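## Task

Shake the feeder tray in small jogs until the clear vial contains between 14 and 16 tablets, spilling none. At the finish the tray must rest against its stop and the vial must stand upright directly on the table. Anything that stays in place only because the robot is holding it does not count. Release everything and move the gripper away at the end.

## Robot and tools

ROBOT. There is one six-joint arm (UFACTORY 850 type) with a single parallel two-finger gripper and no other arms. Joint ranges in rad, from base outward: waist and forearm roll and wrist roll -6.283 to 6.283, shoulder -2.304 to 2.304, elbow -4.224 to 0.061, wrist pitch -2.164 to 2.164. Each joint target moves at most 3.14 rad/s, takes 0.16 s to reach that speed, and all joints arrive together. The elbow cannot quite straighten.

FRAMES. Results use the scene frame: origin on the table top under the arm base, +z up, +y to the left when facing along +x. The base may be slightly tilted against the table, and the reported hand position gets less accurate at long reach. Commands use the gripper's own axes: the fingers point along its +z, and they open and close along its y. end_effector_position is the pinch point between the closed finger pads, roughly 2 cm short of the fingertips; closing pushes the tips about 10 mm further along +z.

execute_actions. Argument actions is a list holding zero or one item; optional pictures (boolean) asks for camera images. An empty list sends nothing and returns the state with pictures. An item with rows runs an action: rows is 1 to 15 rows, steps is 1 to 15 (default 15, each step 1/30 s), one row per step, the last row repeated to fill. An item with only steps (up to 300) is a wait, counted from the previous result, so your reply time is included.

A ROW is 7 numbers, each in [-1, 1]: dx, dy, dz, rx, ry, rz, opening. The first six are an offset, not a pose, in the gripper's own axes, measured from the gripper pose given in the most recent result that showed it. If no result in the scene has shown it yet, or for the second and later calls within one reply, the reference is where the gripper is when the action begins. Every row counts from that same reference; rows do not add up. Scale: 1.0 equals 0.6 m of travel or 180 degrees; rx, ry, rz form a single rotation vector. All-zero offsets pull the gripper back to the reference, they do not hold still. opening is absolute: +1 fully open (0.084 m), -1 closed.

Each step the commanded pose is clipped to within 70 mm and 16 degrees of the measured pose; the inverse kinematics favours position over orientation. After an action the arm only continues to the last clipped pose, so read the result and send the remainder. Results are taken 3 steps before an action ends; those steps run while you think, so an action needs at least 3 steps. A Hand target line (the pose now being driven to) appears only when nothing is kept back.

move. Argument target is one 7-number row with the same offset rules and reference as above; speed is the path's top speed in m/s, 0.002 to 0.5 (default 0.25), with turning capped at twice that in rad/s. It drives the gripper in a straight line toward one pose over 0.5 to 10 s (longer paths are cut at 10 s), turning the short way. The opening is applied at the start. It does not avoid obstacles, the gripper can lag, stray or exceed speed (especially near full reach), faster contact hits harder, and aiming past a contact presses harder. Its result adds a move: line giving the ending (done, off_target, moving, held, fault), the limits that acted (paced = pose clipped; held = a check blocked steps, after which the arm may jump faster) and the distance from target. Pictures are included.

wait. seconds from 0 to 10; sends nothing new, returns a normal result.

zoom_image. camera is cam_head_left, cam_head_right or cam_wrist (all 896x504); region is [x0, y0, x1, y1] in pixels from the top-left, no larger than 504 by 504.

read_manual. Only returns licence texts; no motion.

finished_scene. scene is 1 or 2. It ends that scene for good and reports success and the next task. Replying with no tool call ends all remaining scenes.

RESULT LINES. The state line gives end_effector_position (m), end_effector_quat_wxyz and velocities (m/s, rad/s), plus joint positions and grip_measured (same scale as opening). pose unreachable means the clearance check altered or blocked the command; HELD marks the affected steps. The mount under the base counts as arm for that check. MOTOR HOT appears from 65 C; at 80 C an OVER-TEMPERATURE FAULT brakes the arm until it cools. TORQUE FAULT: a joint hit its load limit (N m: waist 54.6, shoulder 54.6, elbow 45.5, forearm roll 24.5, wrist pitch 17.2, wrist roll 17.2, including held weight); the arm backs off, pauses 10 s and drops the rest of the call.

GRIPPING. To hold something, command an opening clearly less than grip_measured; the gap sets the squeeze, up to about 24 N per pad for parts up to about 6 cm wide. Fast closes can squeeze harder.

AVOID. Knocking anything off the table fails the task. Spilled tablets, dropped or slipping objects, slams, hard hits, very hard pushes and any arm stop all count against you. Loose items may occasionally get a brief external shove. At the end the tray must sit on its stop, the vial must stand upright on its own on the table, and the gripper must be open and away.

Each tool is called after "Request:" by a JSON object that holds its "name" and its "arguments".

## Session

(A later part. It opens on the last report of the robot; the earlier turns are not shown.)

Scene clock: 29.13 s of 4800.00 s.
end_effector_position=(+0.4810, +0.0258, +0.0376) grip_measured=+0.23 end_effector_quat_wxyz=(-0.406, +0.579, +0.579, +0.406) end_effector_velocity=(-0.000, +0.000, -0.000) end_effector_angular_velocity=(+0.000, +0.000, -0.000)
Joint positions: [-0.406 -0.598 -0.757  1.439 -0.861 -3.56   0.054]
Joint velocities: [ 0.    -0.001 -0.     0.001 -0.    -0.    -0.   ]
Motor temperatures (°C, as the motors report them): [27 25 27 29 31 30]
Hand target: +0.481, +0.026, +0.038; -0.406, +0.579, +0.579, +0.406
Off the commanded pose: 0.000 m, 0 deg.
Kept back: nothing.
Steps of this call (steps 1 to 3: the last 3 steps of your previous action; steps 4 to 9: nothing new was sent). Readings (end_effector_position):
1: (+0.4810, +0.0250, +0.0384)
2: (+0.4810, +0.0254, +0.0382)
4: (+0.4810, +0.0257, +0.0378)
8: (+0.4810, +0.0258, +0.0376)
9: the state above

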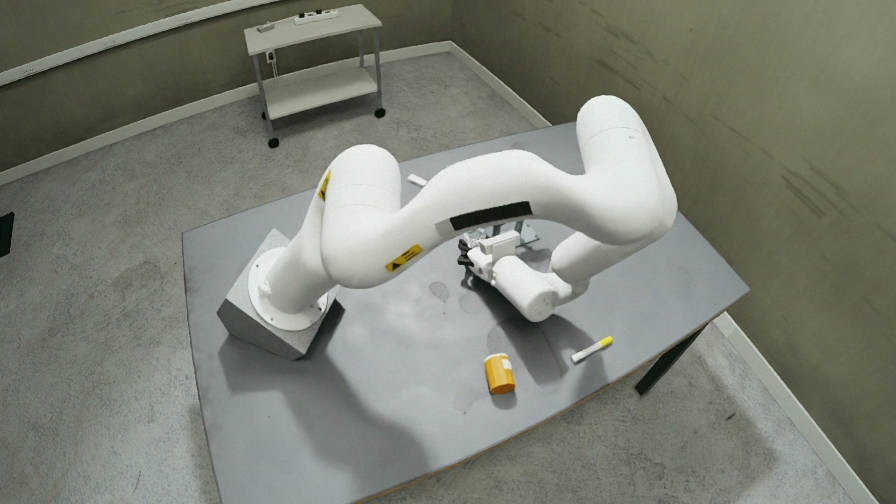

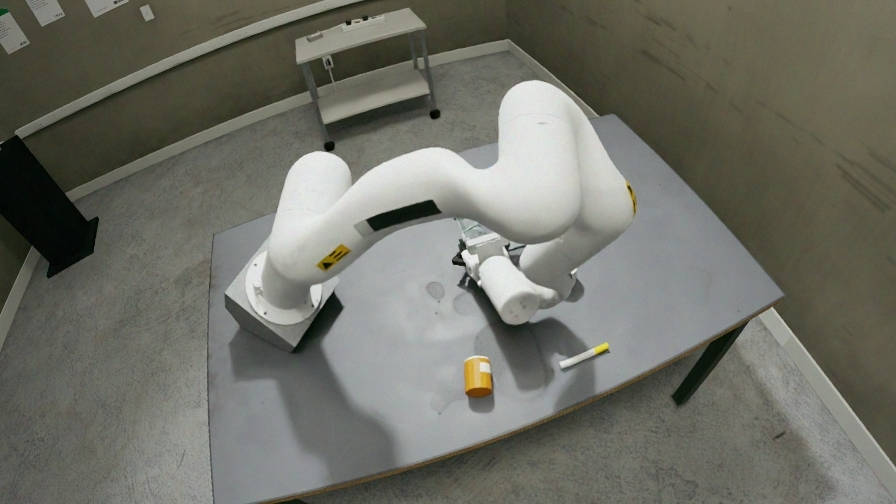

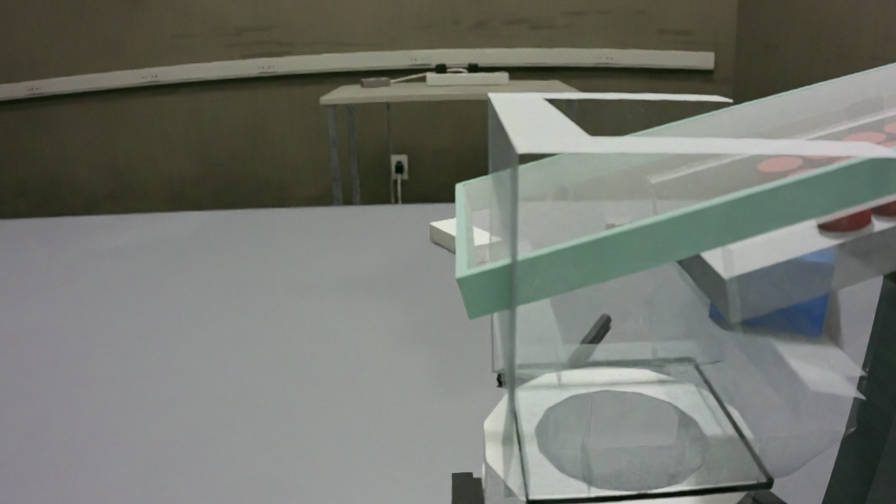

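Request:
{"name": "execute_actions", "arguments": {"actions": [{"rows": [[0,0,0,0,0,0,0.15],[0,0,0,0,0,0,0.25],[0,0,0,0,0,0,0.32],[0,0,0,0,0,0,0.4],[0,0,0,0,0,0,0.48],[0,0,0,0,0,0,0.55],[0,0,0,0,0,0,0.6],[0,0,-0.004,0,0,0,0.6],[0,0,-0.01,0,0,0,0.6],[0,0,-0.018,0,0,0,0.6],[0,0,-0.028,0,0,0,0.6],[0,0,-0.04,0,0,0,0.6],[0,0,-0.052,0,0,0,0.6],[0,0,-0.064,0,0,0,0.6],[0,0,-0.076,0,0,0,0.6]], "steps": 15}]}}

Request:
{"name": "move", "arguments": {"target": [0, 0, -0.06, 0, 0, 0, 0.6], "speed": 0.15}}

Scene clock: 30.43 s of 4800.00 s.
end_effector_position=(+0.4808, +0.0192, +0.0400) grip_measured=+0.59 end_effector_quat_wxyz=(-0.406, +0.579, +0.579, +0.406) end_effector_velocity=(+0.000, -0.102, +0.035) end_effector_angular_velocity=(-0.007, -0.005, -0.003)
Joint positions: [-0.419 -0.587 -0.755  1.419 -0.864 -3.548  0.069]
Joint velocities: [-0.189  0.178  0.031 -0.297 -0.049  0.175  0.004]
Motor temperatures (°C, as the motors report them): [27 25 27 29 31 30]
Steps of this call (steps 1 to 27: nothing new was sent; steps 28 to 39: the first 12 steps of this action). Readings (end_effector_position):
28: (+0.4810, +0.0258, +0.0376)
29: (+0.4810, +0.0258, +0.0376)
31: (+0.4810, +0.0258, +0.0376)
35: (+0.4810, +0.0257, +0.0376)
39: the state above

Scene clock: 31.70 s of 4800.00 s.
end_effector_position=(+0.4802, -0.0490, +0.0639) grip_measured=+0.59 end_effector_quat_wxyz=(-0.405, +0.580, +0.580, +0.405) end_effector_velocity=(-0.000, -0.001, +0.000) end_effector_angular_velocity=(+0.000, -0.001, +0.001)
Joint positions: [-0.544 -0.475 -0.75   1.221 -0.915 -3.426  0.069]
Joint velocities: [-0.002  0.002 -0.    -0.004 -0.001  0.002 -0.   ]
Motor temperatures (°C, as the motors report them): [27 25 27 29 31 30]
Hand target: +0.480, -0.049, +0.064; -0.405, +0.580, +0.580, +0.405
Off your previous action's commanded pose: 0.024 m, 0 deg at its last step (step 3 of this call).
Off the commanded pose: 0.000 m, 0 deg.
Kept back: nothing.
move: done

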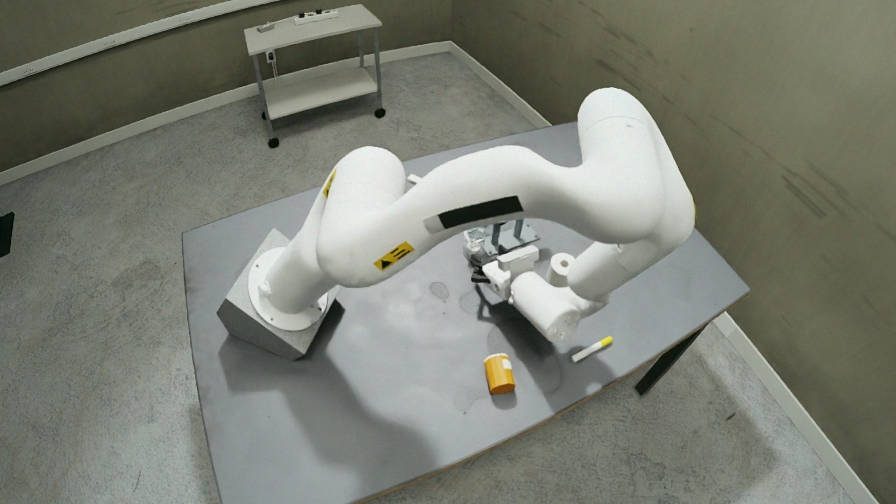

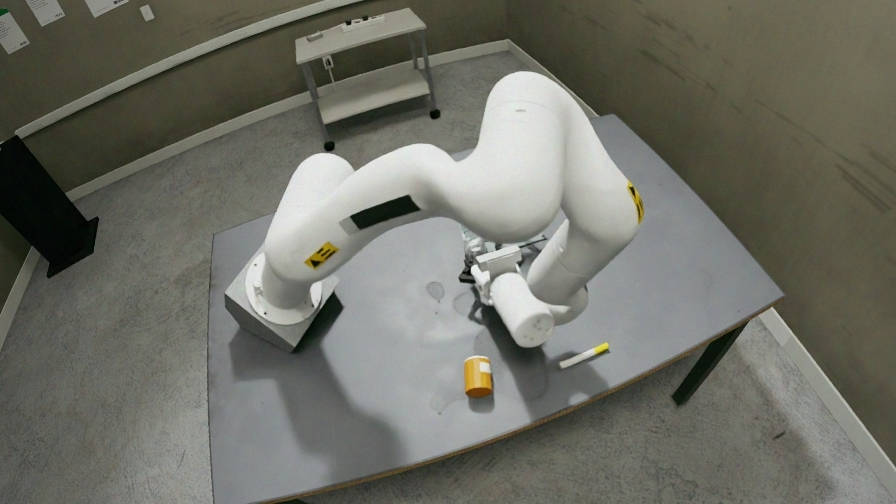

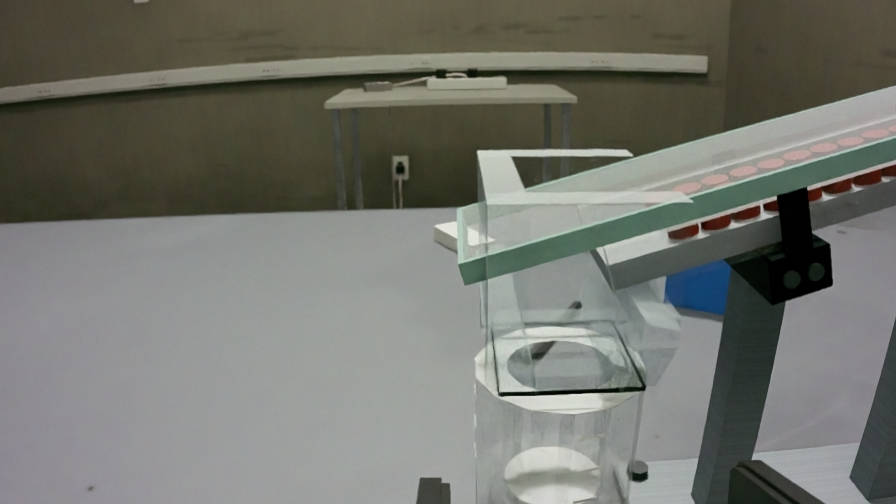

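Request:
{"name": "move", "arguments": {"target": [0.2637, 0.0667, -0.1342, 0.151, -0.151, -0.2155, 0.6], "speed": 0.45}}

Request:
{"name": "move", "arguments": {"target": [-0.0437, 0.2772, -0.0037, 0.151, -0.151, -0.2155, 0.6], "speed": 0.45}}

Scene clock: 33.90 s of 4800.00 s.
end_effector_position=(+0.5218, -0.0707, +0.2407) grip_measured=+0.59 end_effector_quat_wxyz=(-0.227, +0.327, +0.888, +0.228) end_effector_velocity=(+0.001, +0.000, +0.001) end_effector_angular_velocity=(-0.006, +0.000, +0.003)
Joint positions: [-0.086  0.143 -0.716  0.239 -0.691 -2.693  0.069]
Joint velocities: [ 0.006  0.002 -0.003 -0.014 -0.003  0.017 -0.   ]
Motor temperatures (°C, as the motors report them): [27 25 27 29 31 30]
Hand target: +0.522, -0.071, +0.241; -0.227, +0.327, +0.889, +0.228
Off the commanded pose: 0.002 m, 0 deg.
Kept back: nothing.
move: done

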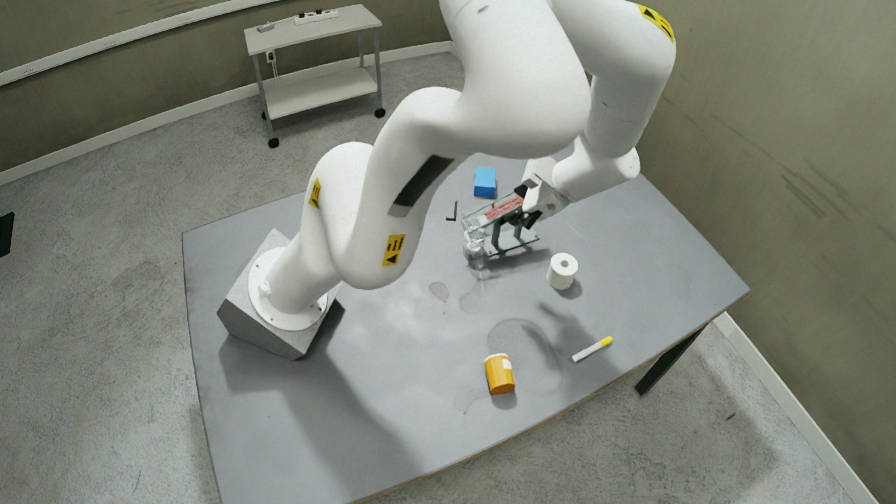

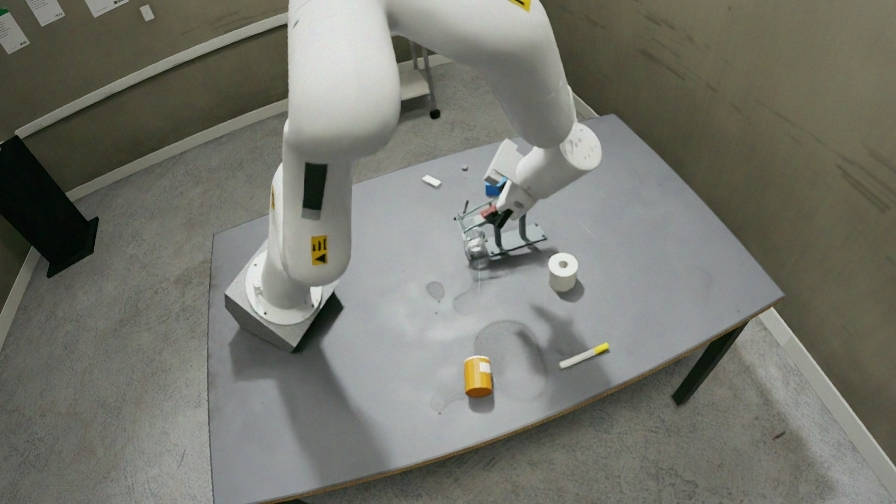

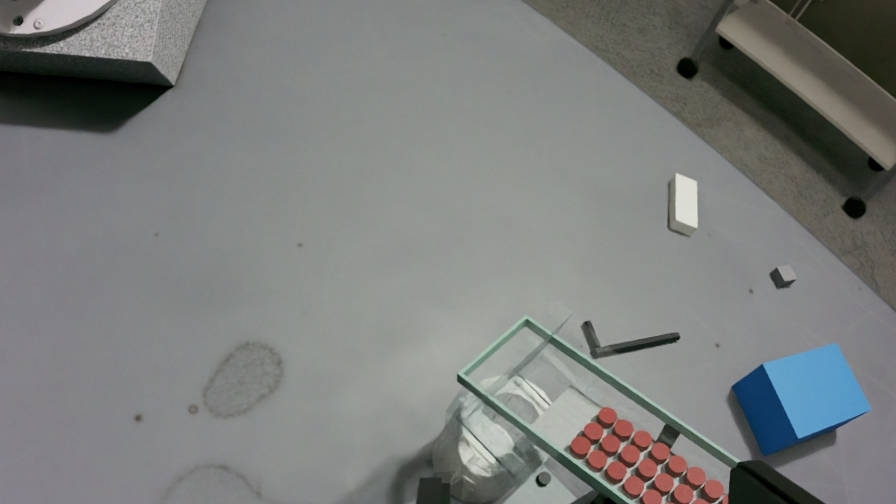

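Scene clock: 35.50 s of 4800.00 s.
end_effector_position=(+0.6543, +0.0298, +0.2709) grip_measured=+0.59 end_effector_quat_wxyz=(+0.000, +0.002, +1.000, +0.002) end_effector_velocity=(+0.000, +0.001, -0.000) end_effector_angular_velocity=(-0.005, -0.003, +0.004)
Joint positions: [ 0.465 -0.168 -1.027 -0.863 -0.867 -2.013  0.069]
Joint velocities: [ 0.003 -0.003 -0.001 -0.007 -0.004  0.005 -0.   ]
Motor temperatures (°C, as the motors report them): [27 25 27 29 31 30]
Hand target: +0.654, +0.030, +0.271; +0.000, +0.001, +1.000, +0.001
Off the commanded pose: 0.001 m, 0 deg.
Kept back: nothing.
move: done

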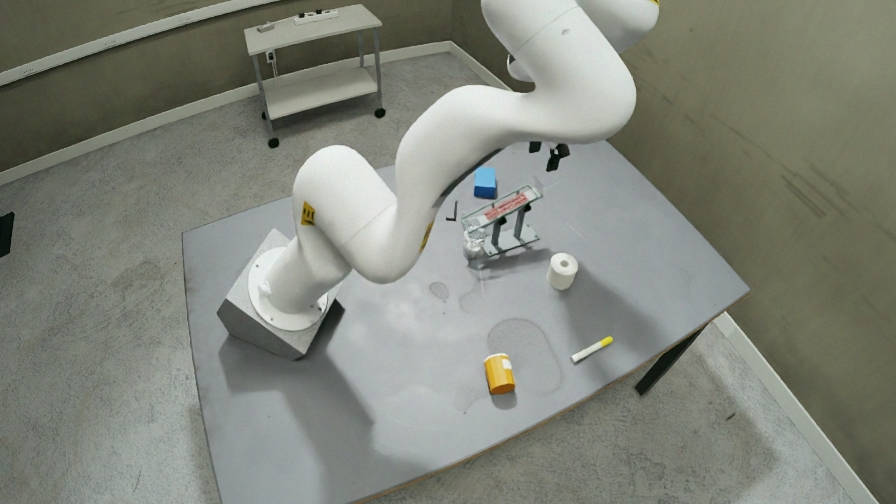

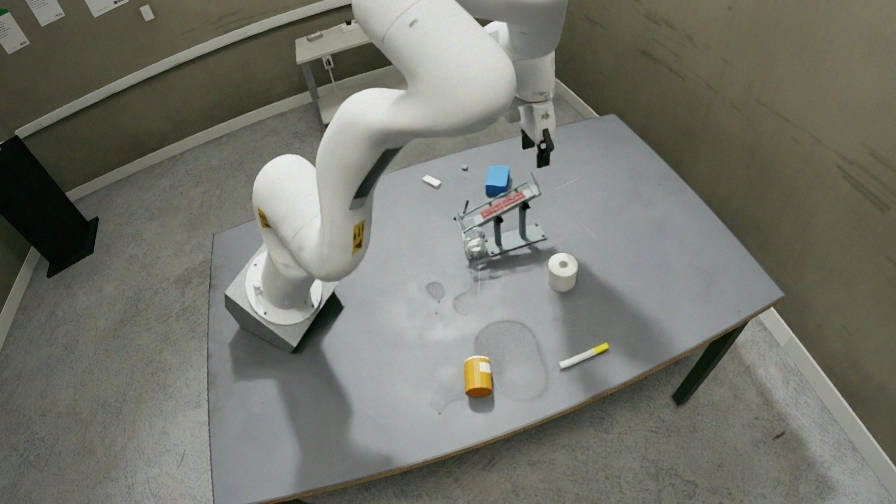

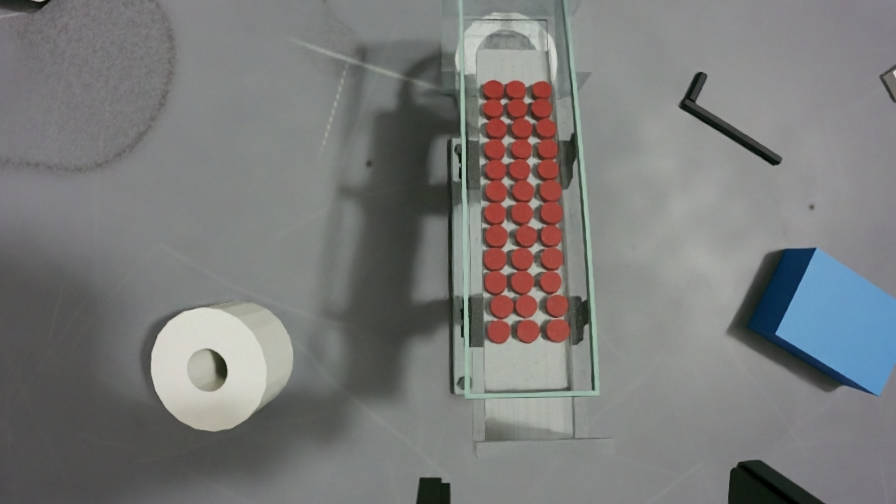

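Request:
{"name": "zoom_image", "arguments": {"camera": "cam_wrist", "region": [440, 340, 640, 504]}}

Request:
{"name": "zoom_image", "arguments": {"camera": "cam_wrist", "region": [430, 0, 610, 180]}}

Region (440, 340, 640, 504) of cam_wrist's 896x504 image, scaled by 2.520, with more detail than that image has; it fills the top 413 rows of this view, and the rest is white.

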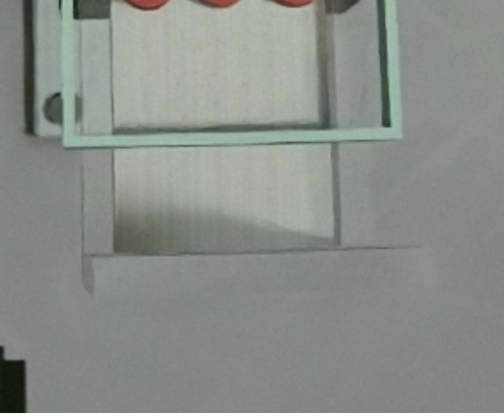

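Region (430, 0, 610, 180) of cam_wrist's 896x504 image, scaled by 2.800, with more detail than that image has.

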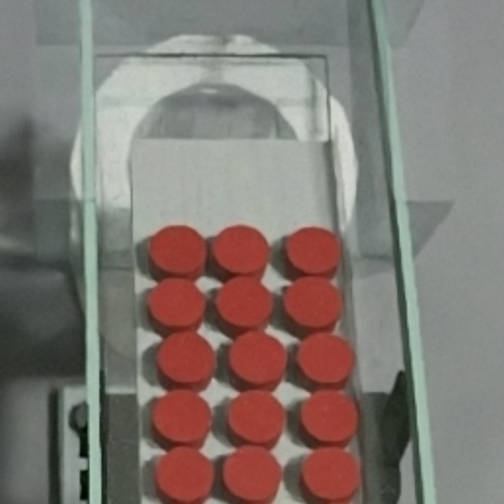

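Request:
{"name": "move", "arguments": {"target": [0.0005, -0.0067, 0.1232, 0, 0, 0, 0.6], "speed": 0.12}}

Scene clock: 37.30 s of 4800.00 s.
end_effector_position=(+0.6539, +0.0260, +0.1971) grip_measured=+0.59 end_effector_quat_wxyz=(+0.000, +0.002, +1.000, +0.002) end_effector_velocity=(+0.000, -0.000, -0.001) end_effector_angular_velocity=(+0.000, -0.000, -0.001)
Joint positions: [ 0.373 -0.259 -0.997 -0.982 -0.74  -1.934  0.069]
Joint velocities: [-0.001 -0.001  0.    -0.002  0.002  0.003  0.   ]
Motor temperatures (°C, as the motors report them): [27 25 27 29 31 30]
Hand target: +0.654, +0.026, +0.197; +0.000, +0.002, +1.000, +0.002
Off the commanded pose: 0.000 m, 0 deg.
Kept back: nothing.
move: done

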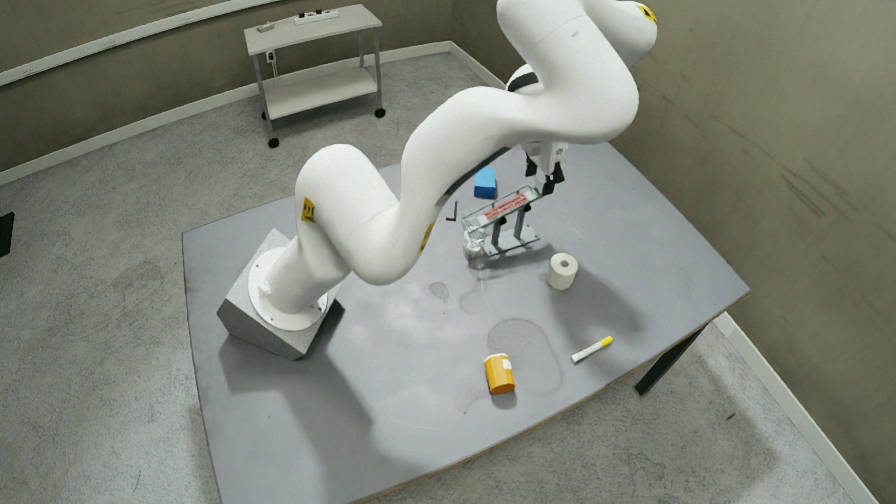

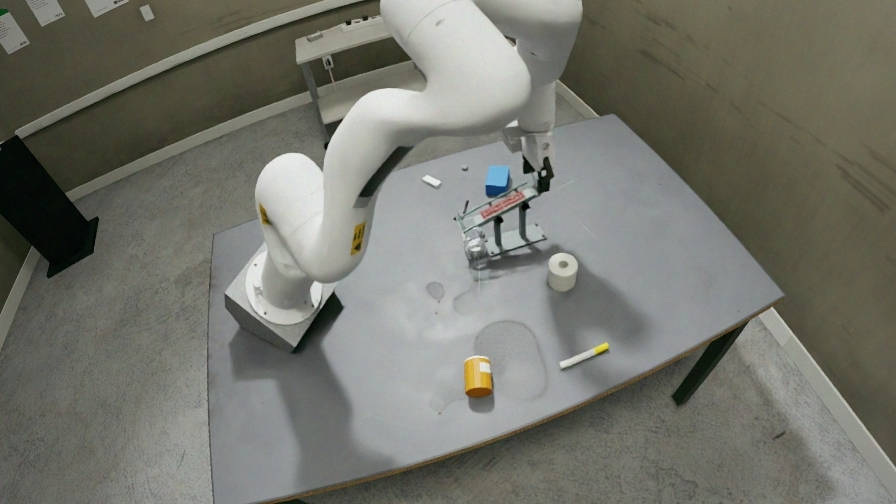

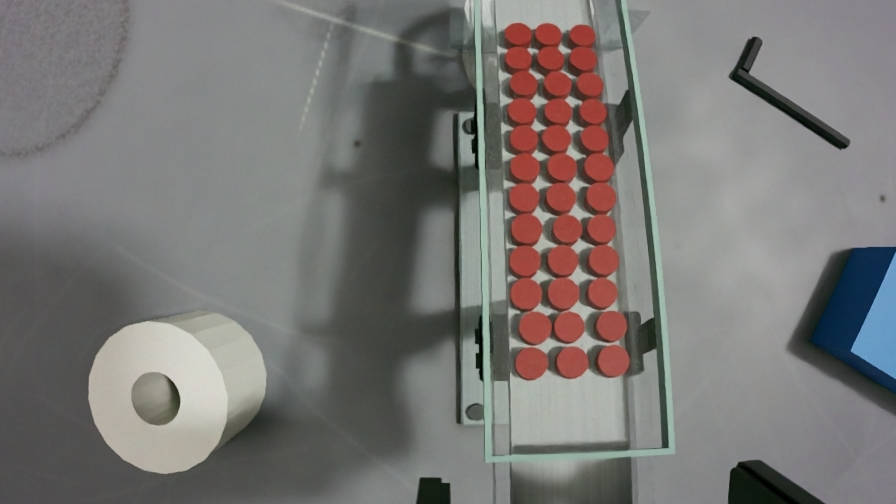

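Request:
{"name": "execute_actions", "arguments": {"actions": [{"rows": [[0,0,0,0,0.006,0,0.55],[0,0,0,0,0.013,0,0.5],[0,0,0,0,0.021,0,0.46],[0,0,0,0,0.029,0,0.42],[0,0,0,0,0.037,0,0.39],[0,0,0,0,0.045,0,0.36],[0,0,0,0,0.053,0,0.33],[0,0,0,0,0.060,0,0.30],[0,0,0,0,0.064,0,0.28],[0,0,0,0,0.0667,0,0.26],[0,0,0,0,0.0667,0,0.25],[0,0,0,0,0.0667,0,0.25],[0,0,0,0,0.0667,0,0.25],[0,0,0,0,0.0667,0,0.25],[0,0,0,0,0.0667,0,0.25]], "steps": 15}]}}

Request:
{"name": "wait", "arguments": {"seconds": 0.15}}

Scene clock: 38.23 s of 4800.00 s.
end_effector_position=(+0.6534, +0.0273, +0.1976) grip_measured=+0.26 end_effector_quat_wxyz=(-0.084, +0.003, +0.996, +0.003) end_effector_velocity=(+0.002, -0.003, -0.003) end_effector_angular_velocity=(+0.005, +0.475, +0.007)
Joint positions: [ 0.348 -0.323 -1.117 -0.734 -0.839 -2.157  0.055]
Joint velocities: [-0.09  -0.201 -0.349  0.602 -0.33  -0.558 -0.013]
Motor temperatures (°C, as the motors report them): [27 25 27 29 31 30]
Steps of this call (steps 1 to 16: nothing new was sent; steps 17 to 28: the first 12 steps of this action). Readings (end_effector_position):
17: (+0.6538, +0.0260, +0.1969)
18: (+0.6537, +0.0259, +0.1969)
20: (+0.6537, +0.0260, +0.1970)
24: (+0.6535, +0.0268, +0.1974)
28: the state above

Scene clock: 38.50 s of 4800.00 s.
end_effector_position=(+0.6538, +0.0259, +0.1970) grip_measured=+0.24 end_effector_quat_wxyz=(-0.103, +0.002, +0.995, +0.002) end_effector_velocity=(-0.000, -0.000, -0.000) end_effector_angular_velocity=(-0.002, +0.012, +0.001)
Joint positions: [ 0.339 -0.34  -1.146 -0.689 -0.869 -2.203  0.054]
Joint velocities: [-0.002 -0.005 -0.009  0.013 -0.01  -0.013 -0.   ]
Motor temperatures (°C, as the motors report them): [27 25 27 29 31 30]
Hand target: +0.654, +0.026, +0.197; -0.104, +0.002, +0.995, +0.002
Off the commanded pose: 0.000 m, 0 deg.
Kept back: nothing.
Steps of this call (steps 1 to 3: the last 3 steps of your previous action; steps 4 to 8: nothing new was sent). Readings (end_effector_position):
1: (+0.6535, +0.0271, +0.1974)
2: (+0.6536, +0.0268, +0.1973)
4: (+0.6537, +0.0262, +0.1970)
8: the state above

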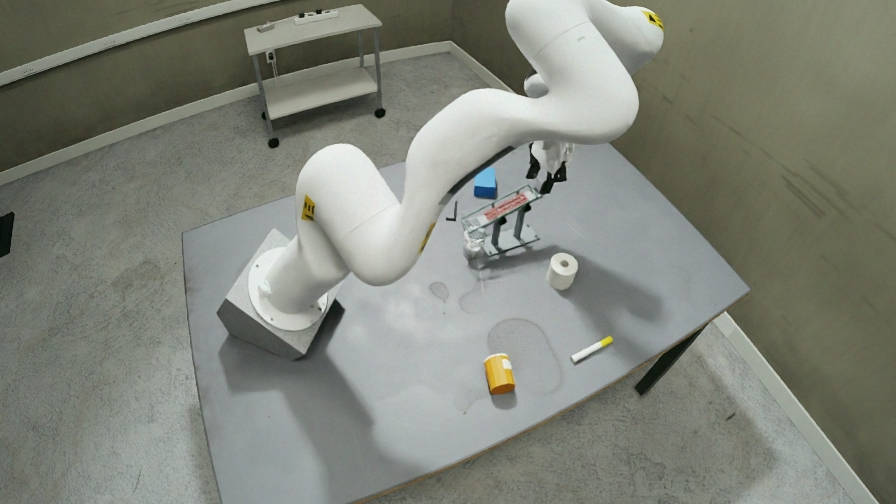

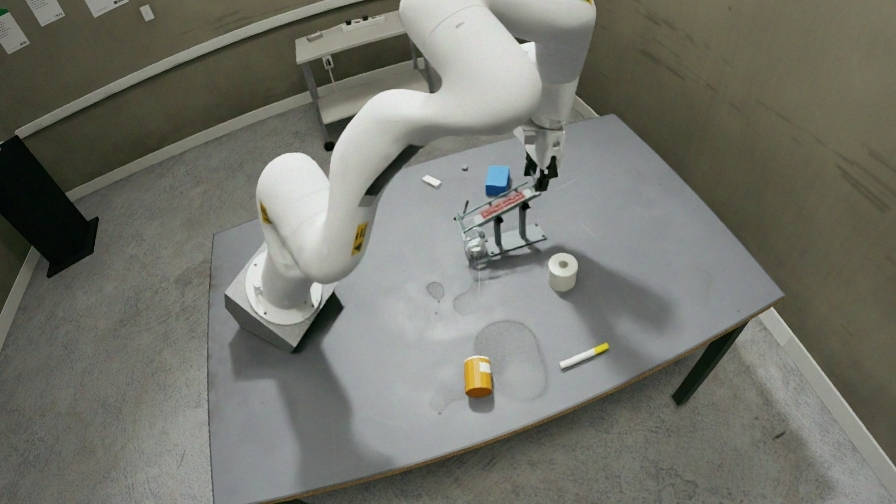

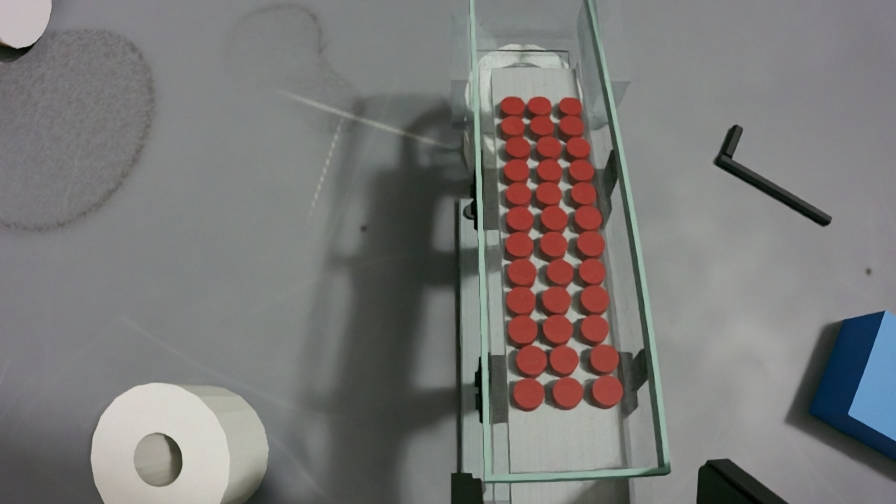

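Request:
{"name": "zoom_image", "arguments": {"camera": "cam_head_left", "region": [500, 140, 590, 230]}}

Request:
{"name": "zoom_image", "arguments": {"camera": "cam_head_right", "region": [495, 140, 585, 230]}}

Region (500, 140, 590, 230) of cam_head_left's 896x504 image, scaled by 5.600, with more detail than that image has.

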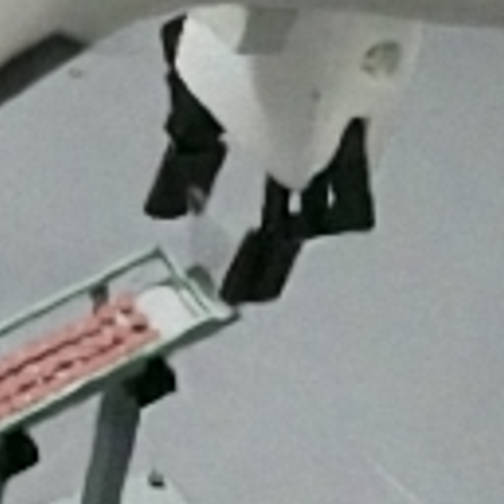

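Region (495, 140, 585, 230) of cam_head_right's 896x504 image, scaled by 5.600, with more detail than that image has.

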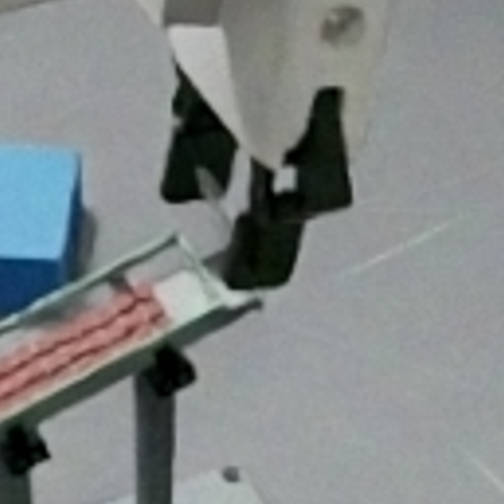

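Request:
{"name": "execute_actions", "arguments": {"actions": [{"rows": [[-0.0008,0,0.002,0,0,0,0.25],[-0.0017,0,0.004,0,0,0,0.24],[-0.0025,0,0.006,0,0,0,0.22],[-0.0034,0,0.0078,0,0,0,0.2],[-0.0034,0,0.0078,0,0,0,0.17],[-0.0034,0,0.0078,0,0,0,0.14],[-0.0034,0,0.0078,0,0,0,0.1],[-0.0034,0,0.0078,0,0,0,0.06],[-0.0034,0,0.0078,0,0,0,0.02],[-0.0034,0,0.0078,0,0,0,-0.03],[-0.0034,0,0.0078,0,0,0,-0.08],[-0.0034,0,0.0078,0,0,0,-0.13],[-0.0034,0,0.0078,0,0,0,-0.18],[-0.0034,0,0.0078,0,0,0,-0.24],[-0.0034,0,0.0078,0,0,0,-0.3]], "steps": 15}]}}

Request:
{"name": "wait", "arguments": {"seconds": 0.2}}

Scene clock: 39.33 s of 4800.00 s.
end_effector_position=(+0.6548, +0.0255, +0.1922) grip_measured=-0.01 end_effector_quat_wxyz=(-0.104, +0.002, +0.995, +0.001) end_effector_velocity=(-0.001, +0.001, -0.001) end_effector_angular_velocity=(+0.001, +0.002, -0.000)
Joint positions: [ 0.333 -0.349 -1.149 -0.694 -0.864 -2.202  0.044]
Joint velocities: [ 0.001 -0.002  0.001  0.002  0.001  0.001 -0.   ]
Motor temperatures (°C, as the motors report them): [27 25 27 29 31 30]
Steps of this call (steps 1 to 13: nothing new was sent; steps 14 to 25: the first 12 steps of this action). Readings (end_effector_position):
14: (+0.6539, +0.0259, +0.1969)
15: (+0.6540, +0.0259, +0.1967)
17: (+0.6542, +0.0259, +0.1953)
21: (+0.6546, +0.0258, +0.1924)
25: the state above

Scene clock: 39.63 s of 4800.00 s.
end_effector_position=(+0.6548, +0.0256, +0.1921) grip_measured=-0.01 end_effector_quat_wxyz=(-0.104, +0.002, +0.995, +0.001) end_effector_velocity=(-0.000, +0.000, -0.000) end_effector_angular_velocity=(+0.001, -0.000, -0.000)
Joint positions: [ 0.333 -0.349 -1.149 -0.694 -0.863 -2.202  0.044]
Joint velocities: [ 0.    -0.     0.     0.001  0.001 -0.    -0.   ]
Motor temperatures (°C, as the motors report them): [27 25 27 29 31 30]
Hand target: +0.655, +0.026, +0.192; -0.103, +0.002, +0.995, +0.002
Off the commanded pose: 0.000 m, 0 deg.
Kept back: nothing.
Steps of this call (steps 1 to 3: the last 3 steps of your previous action; steps 4 to 9: nothing new was sent). Readings (end_effector_position):
1: (+0.6548, +0.0255, +0.1922)
2: (+0.6548, +0.0255, +0.1921)
4: (+0.6548, +0.0255, +0.1921)
8: (+0.6548, +0.0256, +0.1921)
9: the state above

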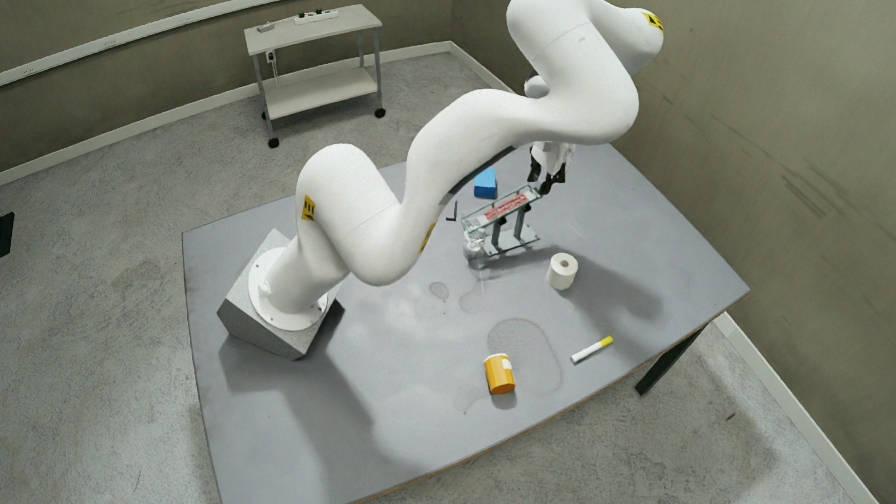

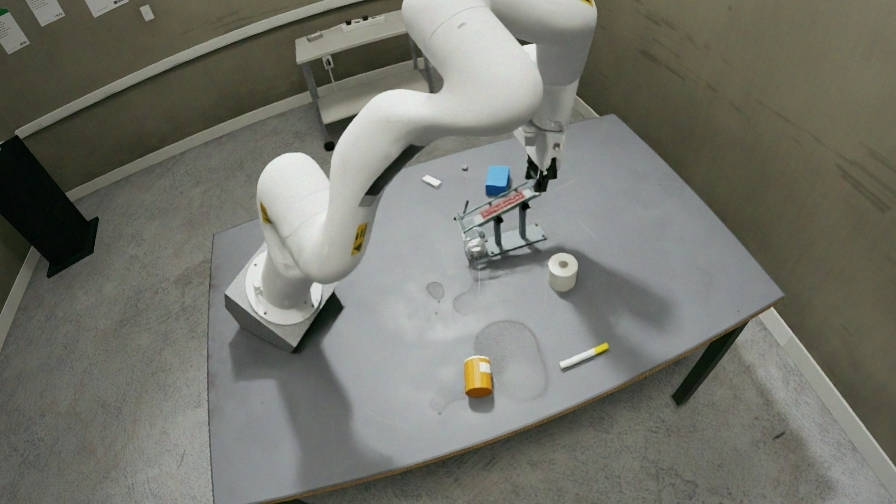

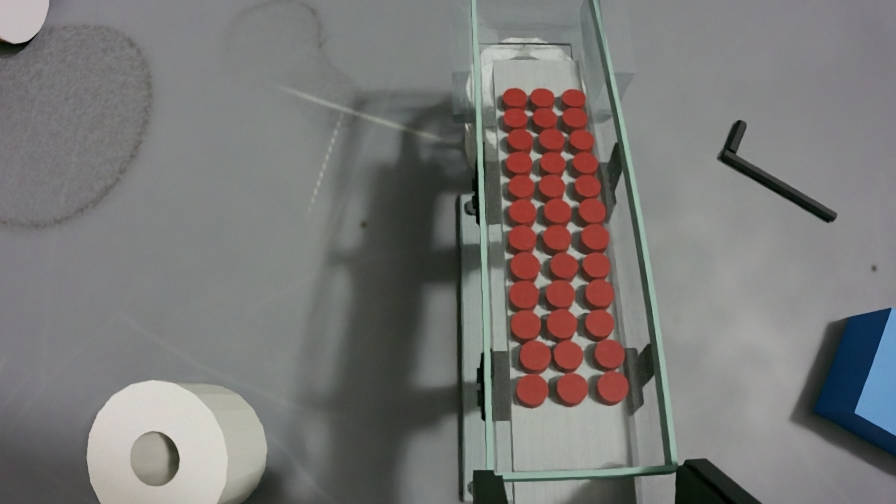

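Request:
{"name": "execute_actions", "arguments": {"actions": [{"rows": [[-0.0007,0,-0.0004,0,0,0,-0.3],[-0.0015,0,-0.0008,0,0,0,-0.3],[-0.0022,0,-0.0012,0,0,0,-0.3],[-0.0029,0,-0.0016,0,0,0,-0.3],[-0.0037,0,-0.002,0,0,0,-0.3],[-0.0044,0,-0.0023,0,0,0,-0.3],[-0.0052,0,-0.0027,0,0,0,-0.3],[-0.0059,0,-0.0031,0,0,0,-0.3],[-0.0066,0,-0.0035,0,0,0,-0.3],[-0.0074,0,-0.0039,0,0,0,-0.3]], "steps": 15}]}}

Request:
{"name": "wait", "arguments": {"seconds": 0.15}}

Scene clock: 40.50 s of 4800.00 s.
end_effector_position=(+0.6562, +0.0256, +0.1922) grip_measured=-0.01 end_effector_quat_wxyz=(-0.106, +0.001, +0.994, +0.000) end_effector_velocity=(+0.004, -0.001, +0.001) end_effector_angular_velocity=(-0.008, +0.013, +0.006)
Joint positions: [ 0.333 -0.354 -1.158 -0.688 -0.872 -2.209  0.044]
Joint velocities: [-0.001 -0.012 -0.023  0.013 -0.023 -0.019  0.   ]
Motor temperatures (°C, as the motors report them): [27 25 27 29 31 30]
Steps of this call (steps 1 to 14: nothing new was sent; steps 15 to 26: the first 12 steps of this action). Readings (end_effector_position):
15: (+0.6549, +0.0257, +0.1920)
16: (+0.6549, +0.0257, +0.1921)
18: (+0.6551, +0.0256, +0.1921)
22: (+0.6556, +0.0256, +0.1921)
26: the state above

Scene clock: 40.77 s of 4800.00 s.
end_effector_position=(+0.6564, +0.0255, +0.1923) grip_measured=-0.01 end_effector_quat_wxyz=(-0.107, +0.001, +0.994, +0.000) end_effector_velocity=(-0.000, -0.000, -0.000) end_effector_angular_velocity=(+0.003, -0.001, -0.002)
Joint positions: [ 0.333 -0.355 -1.159 -0.687 -0.872 -2.211  0.044]
Joint velocities: [-0.001  0.002  0.003  0.001  0.004 -0.    -0.   ]
Motor temperatures (°C, as the motors report them): [27 25 27 29 31 30]
Hand target: +0.660, +0.026, +0.193; -0.104, +0.002, +0.995, +0.001
Off the commanded pose: 0.003 m, 0 deg.
Kept back: nothing.
Steps of this call (steps 1 to 3: the last 3 steps of your previous action; steps 4 to 8: nothing new was sent). Readings (end_effector_position):
1: (+0.6563, +0.0256, +0.1922)
2: (+0.6564, +0.0256, +0.1922)
4: (+0.6564, +0.0255, +0.1922)
8: the state above

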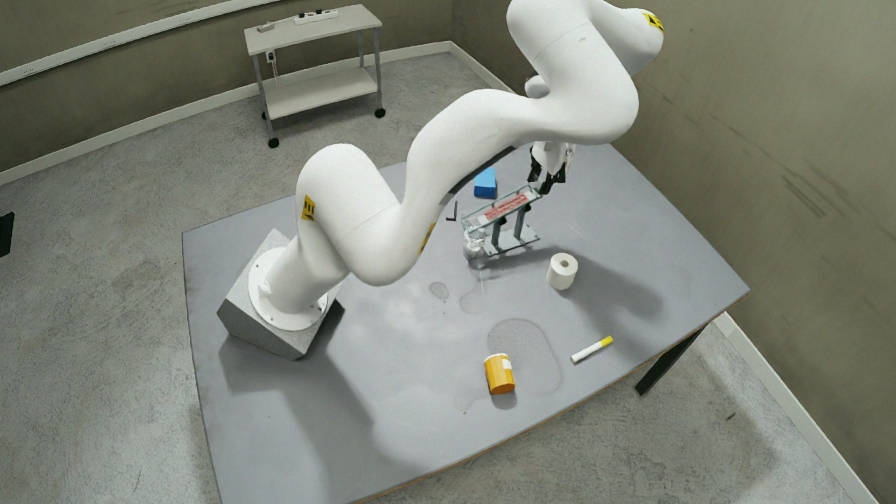

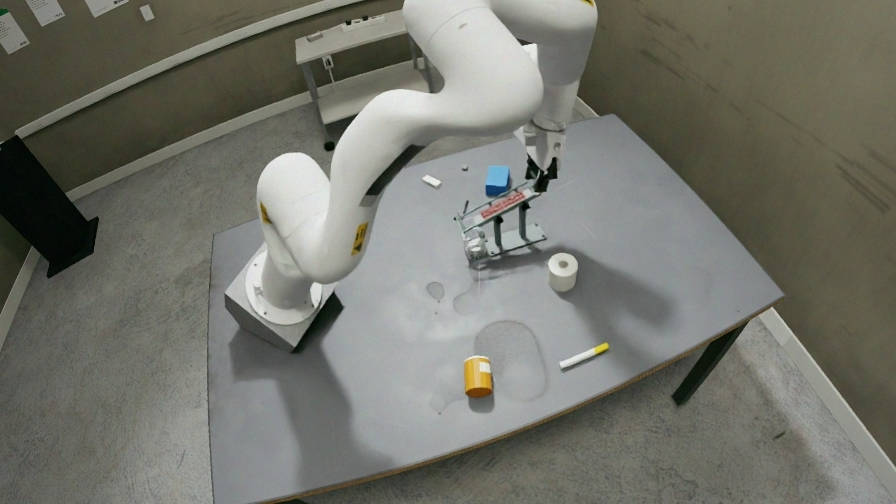

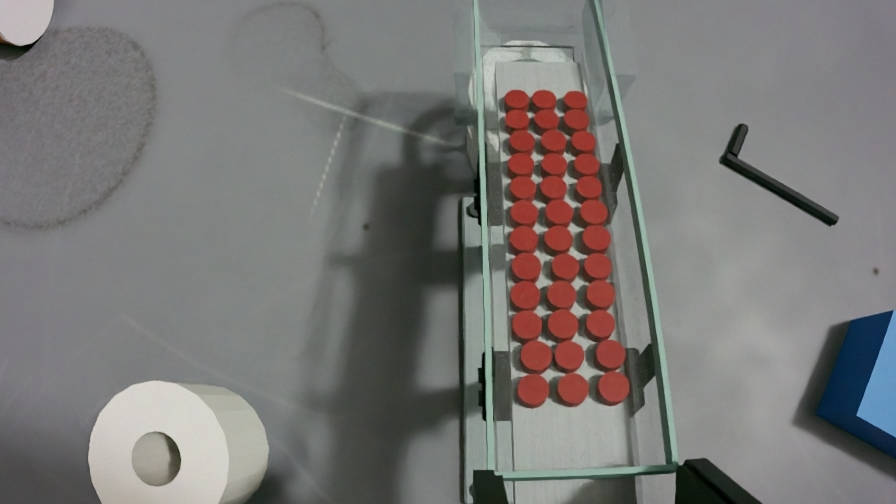

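Request:
{"name": "execute_actions", "arguments": {"actions": [{"rows": [[-0.002,0,-0.001,0,-0.001,0,-0.3],[0.0,0,0.0,0,-0.002,0,-0.3],[0.0015,0,0.0006,0,-0.002,0,-0.3],[0.0025,0,0.001,0,-0.002,0,-0.3],[0.0033,0,0.0014,0,-0.002,0,-0.3],[0.0041,0,0.0019,0,-0.002,0,-0.3],[0.0049,0,0.0023,0,-0.002,0,-0.3],[0.0057,0,0.0027,0,-0.002,0,-0.3],[0.0065,0,0.0032,0,-0.002,0,-0.3],[0.0073,0,0.0036,0,-0.002,0,-0.3],[0.0081,0,0.004,0,-0.002,0,-0.3],[0.009,0,0.0045,0,-0.002,0,-0.3],[0.0098,0,0.0049,0,-0.002,0,-0.3]], "steps": 15}]}}

Request:
{"name": "wait", "arguments": {"seconds": 0.2}}

Scene clock: 41.47 s of 4800.00 s.
end_effector_position=(+0.6548, +0.0255, +0.1921) grip_measured=-0.01 end_effector_quat_wxyz=(-0.101, +0.001, +0.995, +0.001) end_effector_velocity=(-0.005, +0.000, -0.001) end_effector_angular_velocity=(+0.008, -0.022, -0.007)
Joint positions: [ 0.334 -0.346 -1.145 -0.7   -0.859 -2.197  0.044]
Joint velocities: [ 0.002  0.02   0.035 -0.024  0.03   0.03  -0.   ]
Motor temperatures (°C, as the motors report them): [27 25 27 29 31 30]
Steps of this call (steps 1 to 9: nothing new was sent; steps 10 to 21: the first 12 steps of this action). Readings (end_effector_position):
10: (+0.6564, +0.0254, +0.1922)
11: (+0.6563, +0.0255, +0.1922)
13: (+0.6560, +0.0255, +0.1922)
17: (+0.6555, +0.0255, +0.1922)
21: the state above

Scene clock: 41.77 s of 4800.00 s.
end_effector_position=(+0.6509, +0.0256, +0.1909) grip_measured=-0.01 end_effector_quat_wxyz=(-0.103, +0.001, +0.995, +0.001) end_effector_velocity=(-0.005, +0.000, -0.001) end_effector_angular_velocity=(-0.004, +0.009, +0.002)
Joint positions: [ 0.335 -0.344 -1.136 -0.701 -0.858 -2.193  0.044]
Joint velocities: [ 0.001 -0.001  0.007  0.002 -0.004  0.001  0.   ]
Motor temperatures (°C, as the motors report them): [27 25 27 29 31 30]
Hand target: +0.650, +0.026, +0.191; -0.104, +0.001, +0.995, +0.000
Off the commanded pose: 0.001 m, 0 deg.
Kept back: nothing.
Steps of this call (steps 1 to 3: the last 3 steps of your previous action; steps 4 to 9: nothing new was sent). Readings (end_effector_position):
1: (+0.6545, +0.0255, +0.1921)
2: (+0.6538, +0.0255, +0.1919)
4: (+0.6524, +0.0256, +0.1914)
8: (+0.6510, +0.0256, +0.1910)
9: the state above

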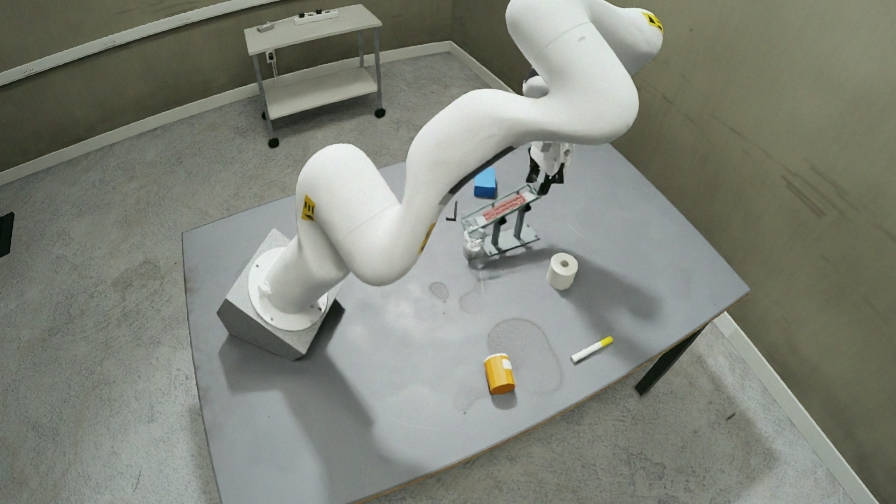

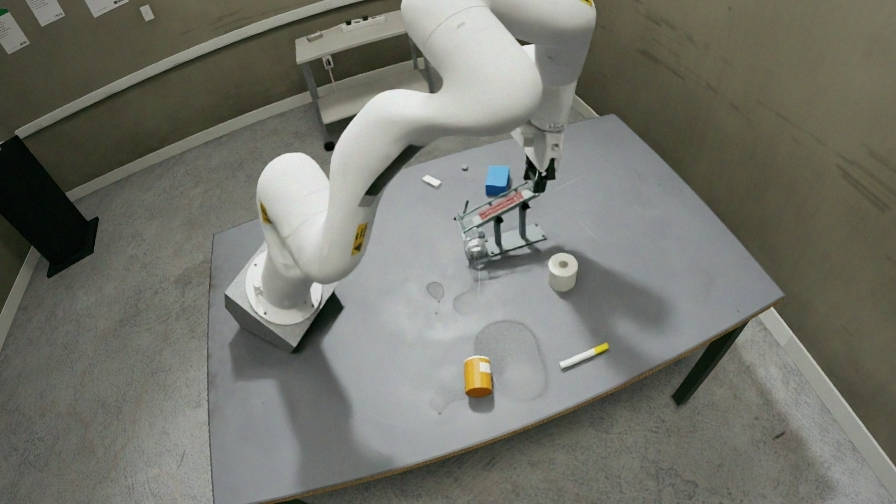

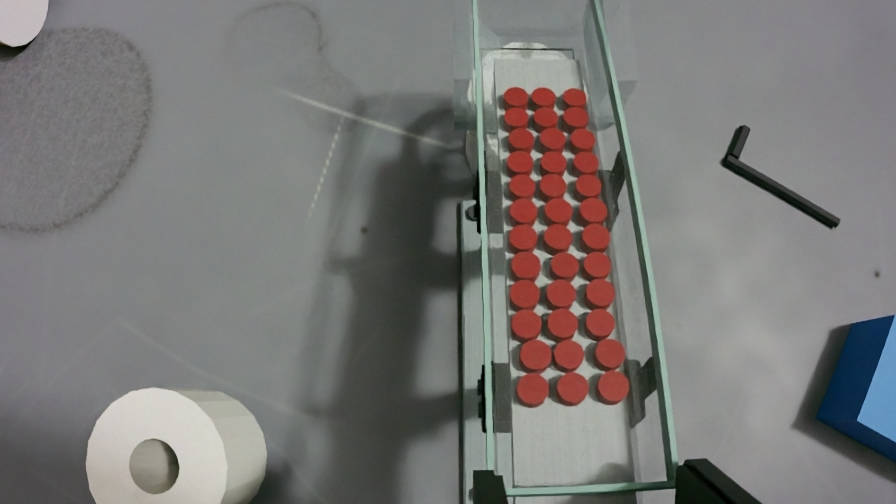

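Request:
{"name": "zoom_image", "arguments": {"camera": "cam_head_right", "region": [510, 155, 570, 215]}}

Request:
{"name": "zoom_image", "arguments": {"camera": "cam_wrist", "region": [450, 400, 750, 504]}}

Region (510, 155, 570, 215) of cam_head_right's 896x504 image, scaled by 8.400, with more detail than that image has.

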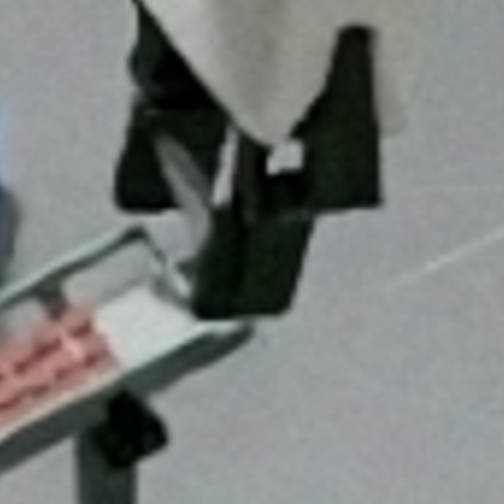

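Region (450, 400, 750, 504) of cam_wrist's 896x504 image, scaled by 1.680, with more detail than that image has; it fills the top 175 rows of this view, and the rest is white.

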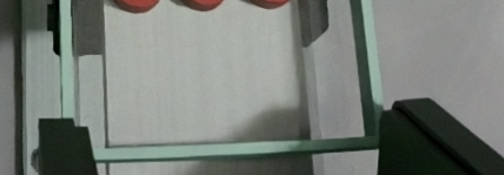

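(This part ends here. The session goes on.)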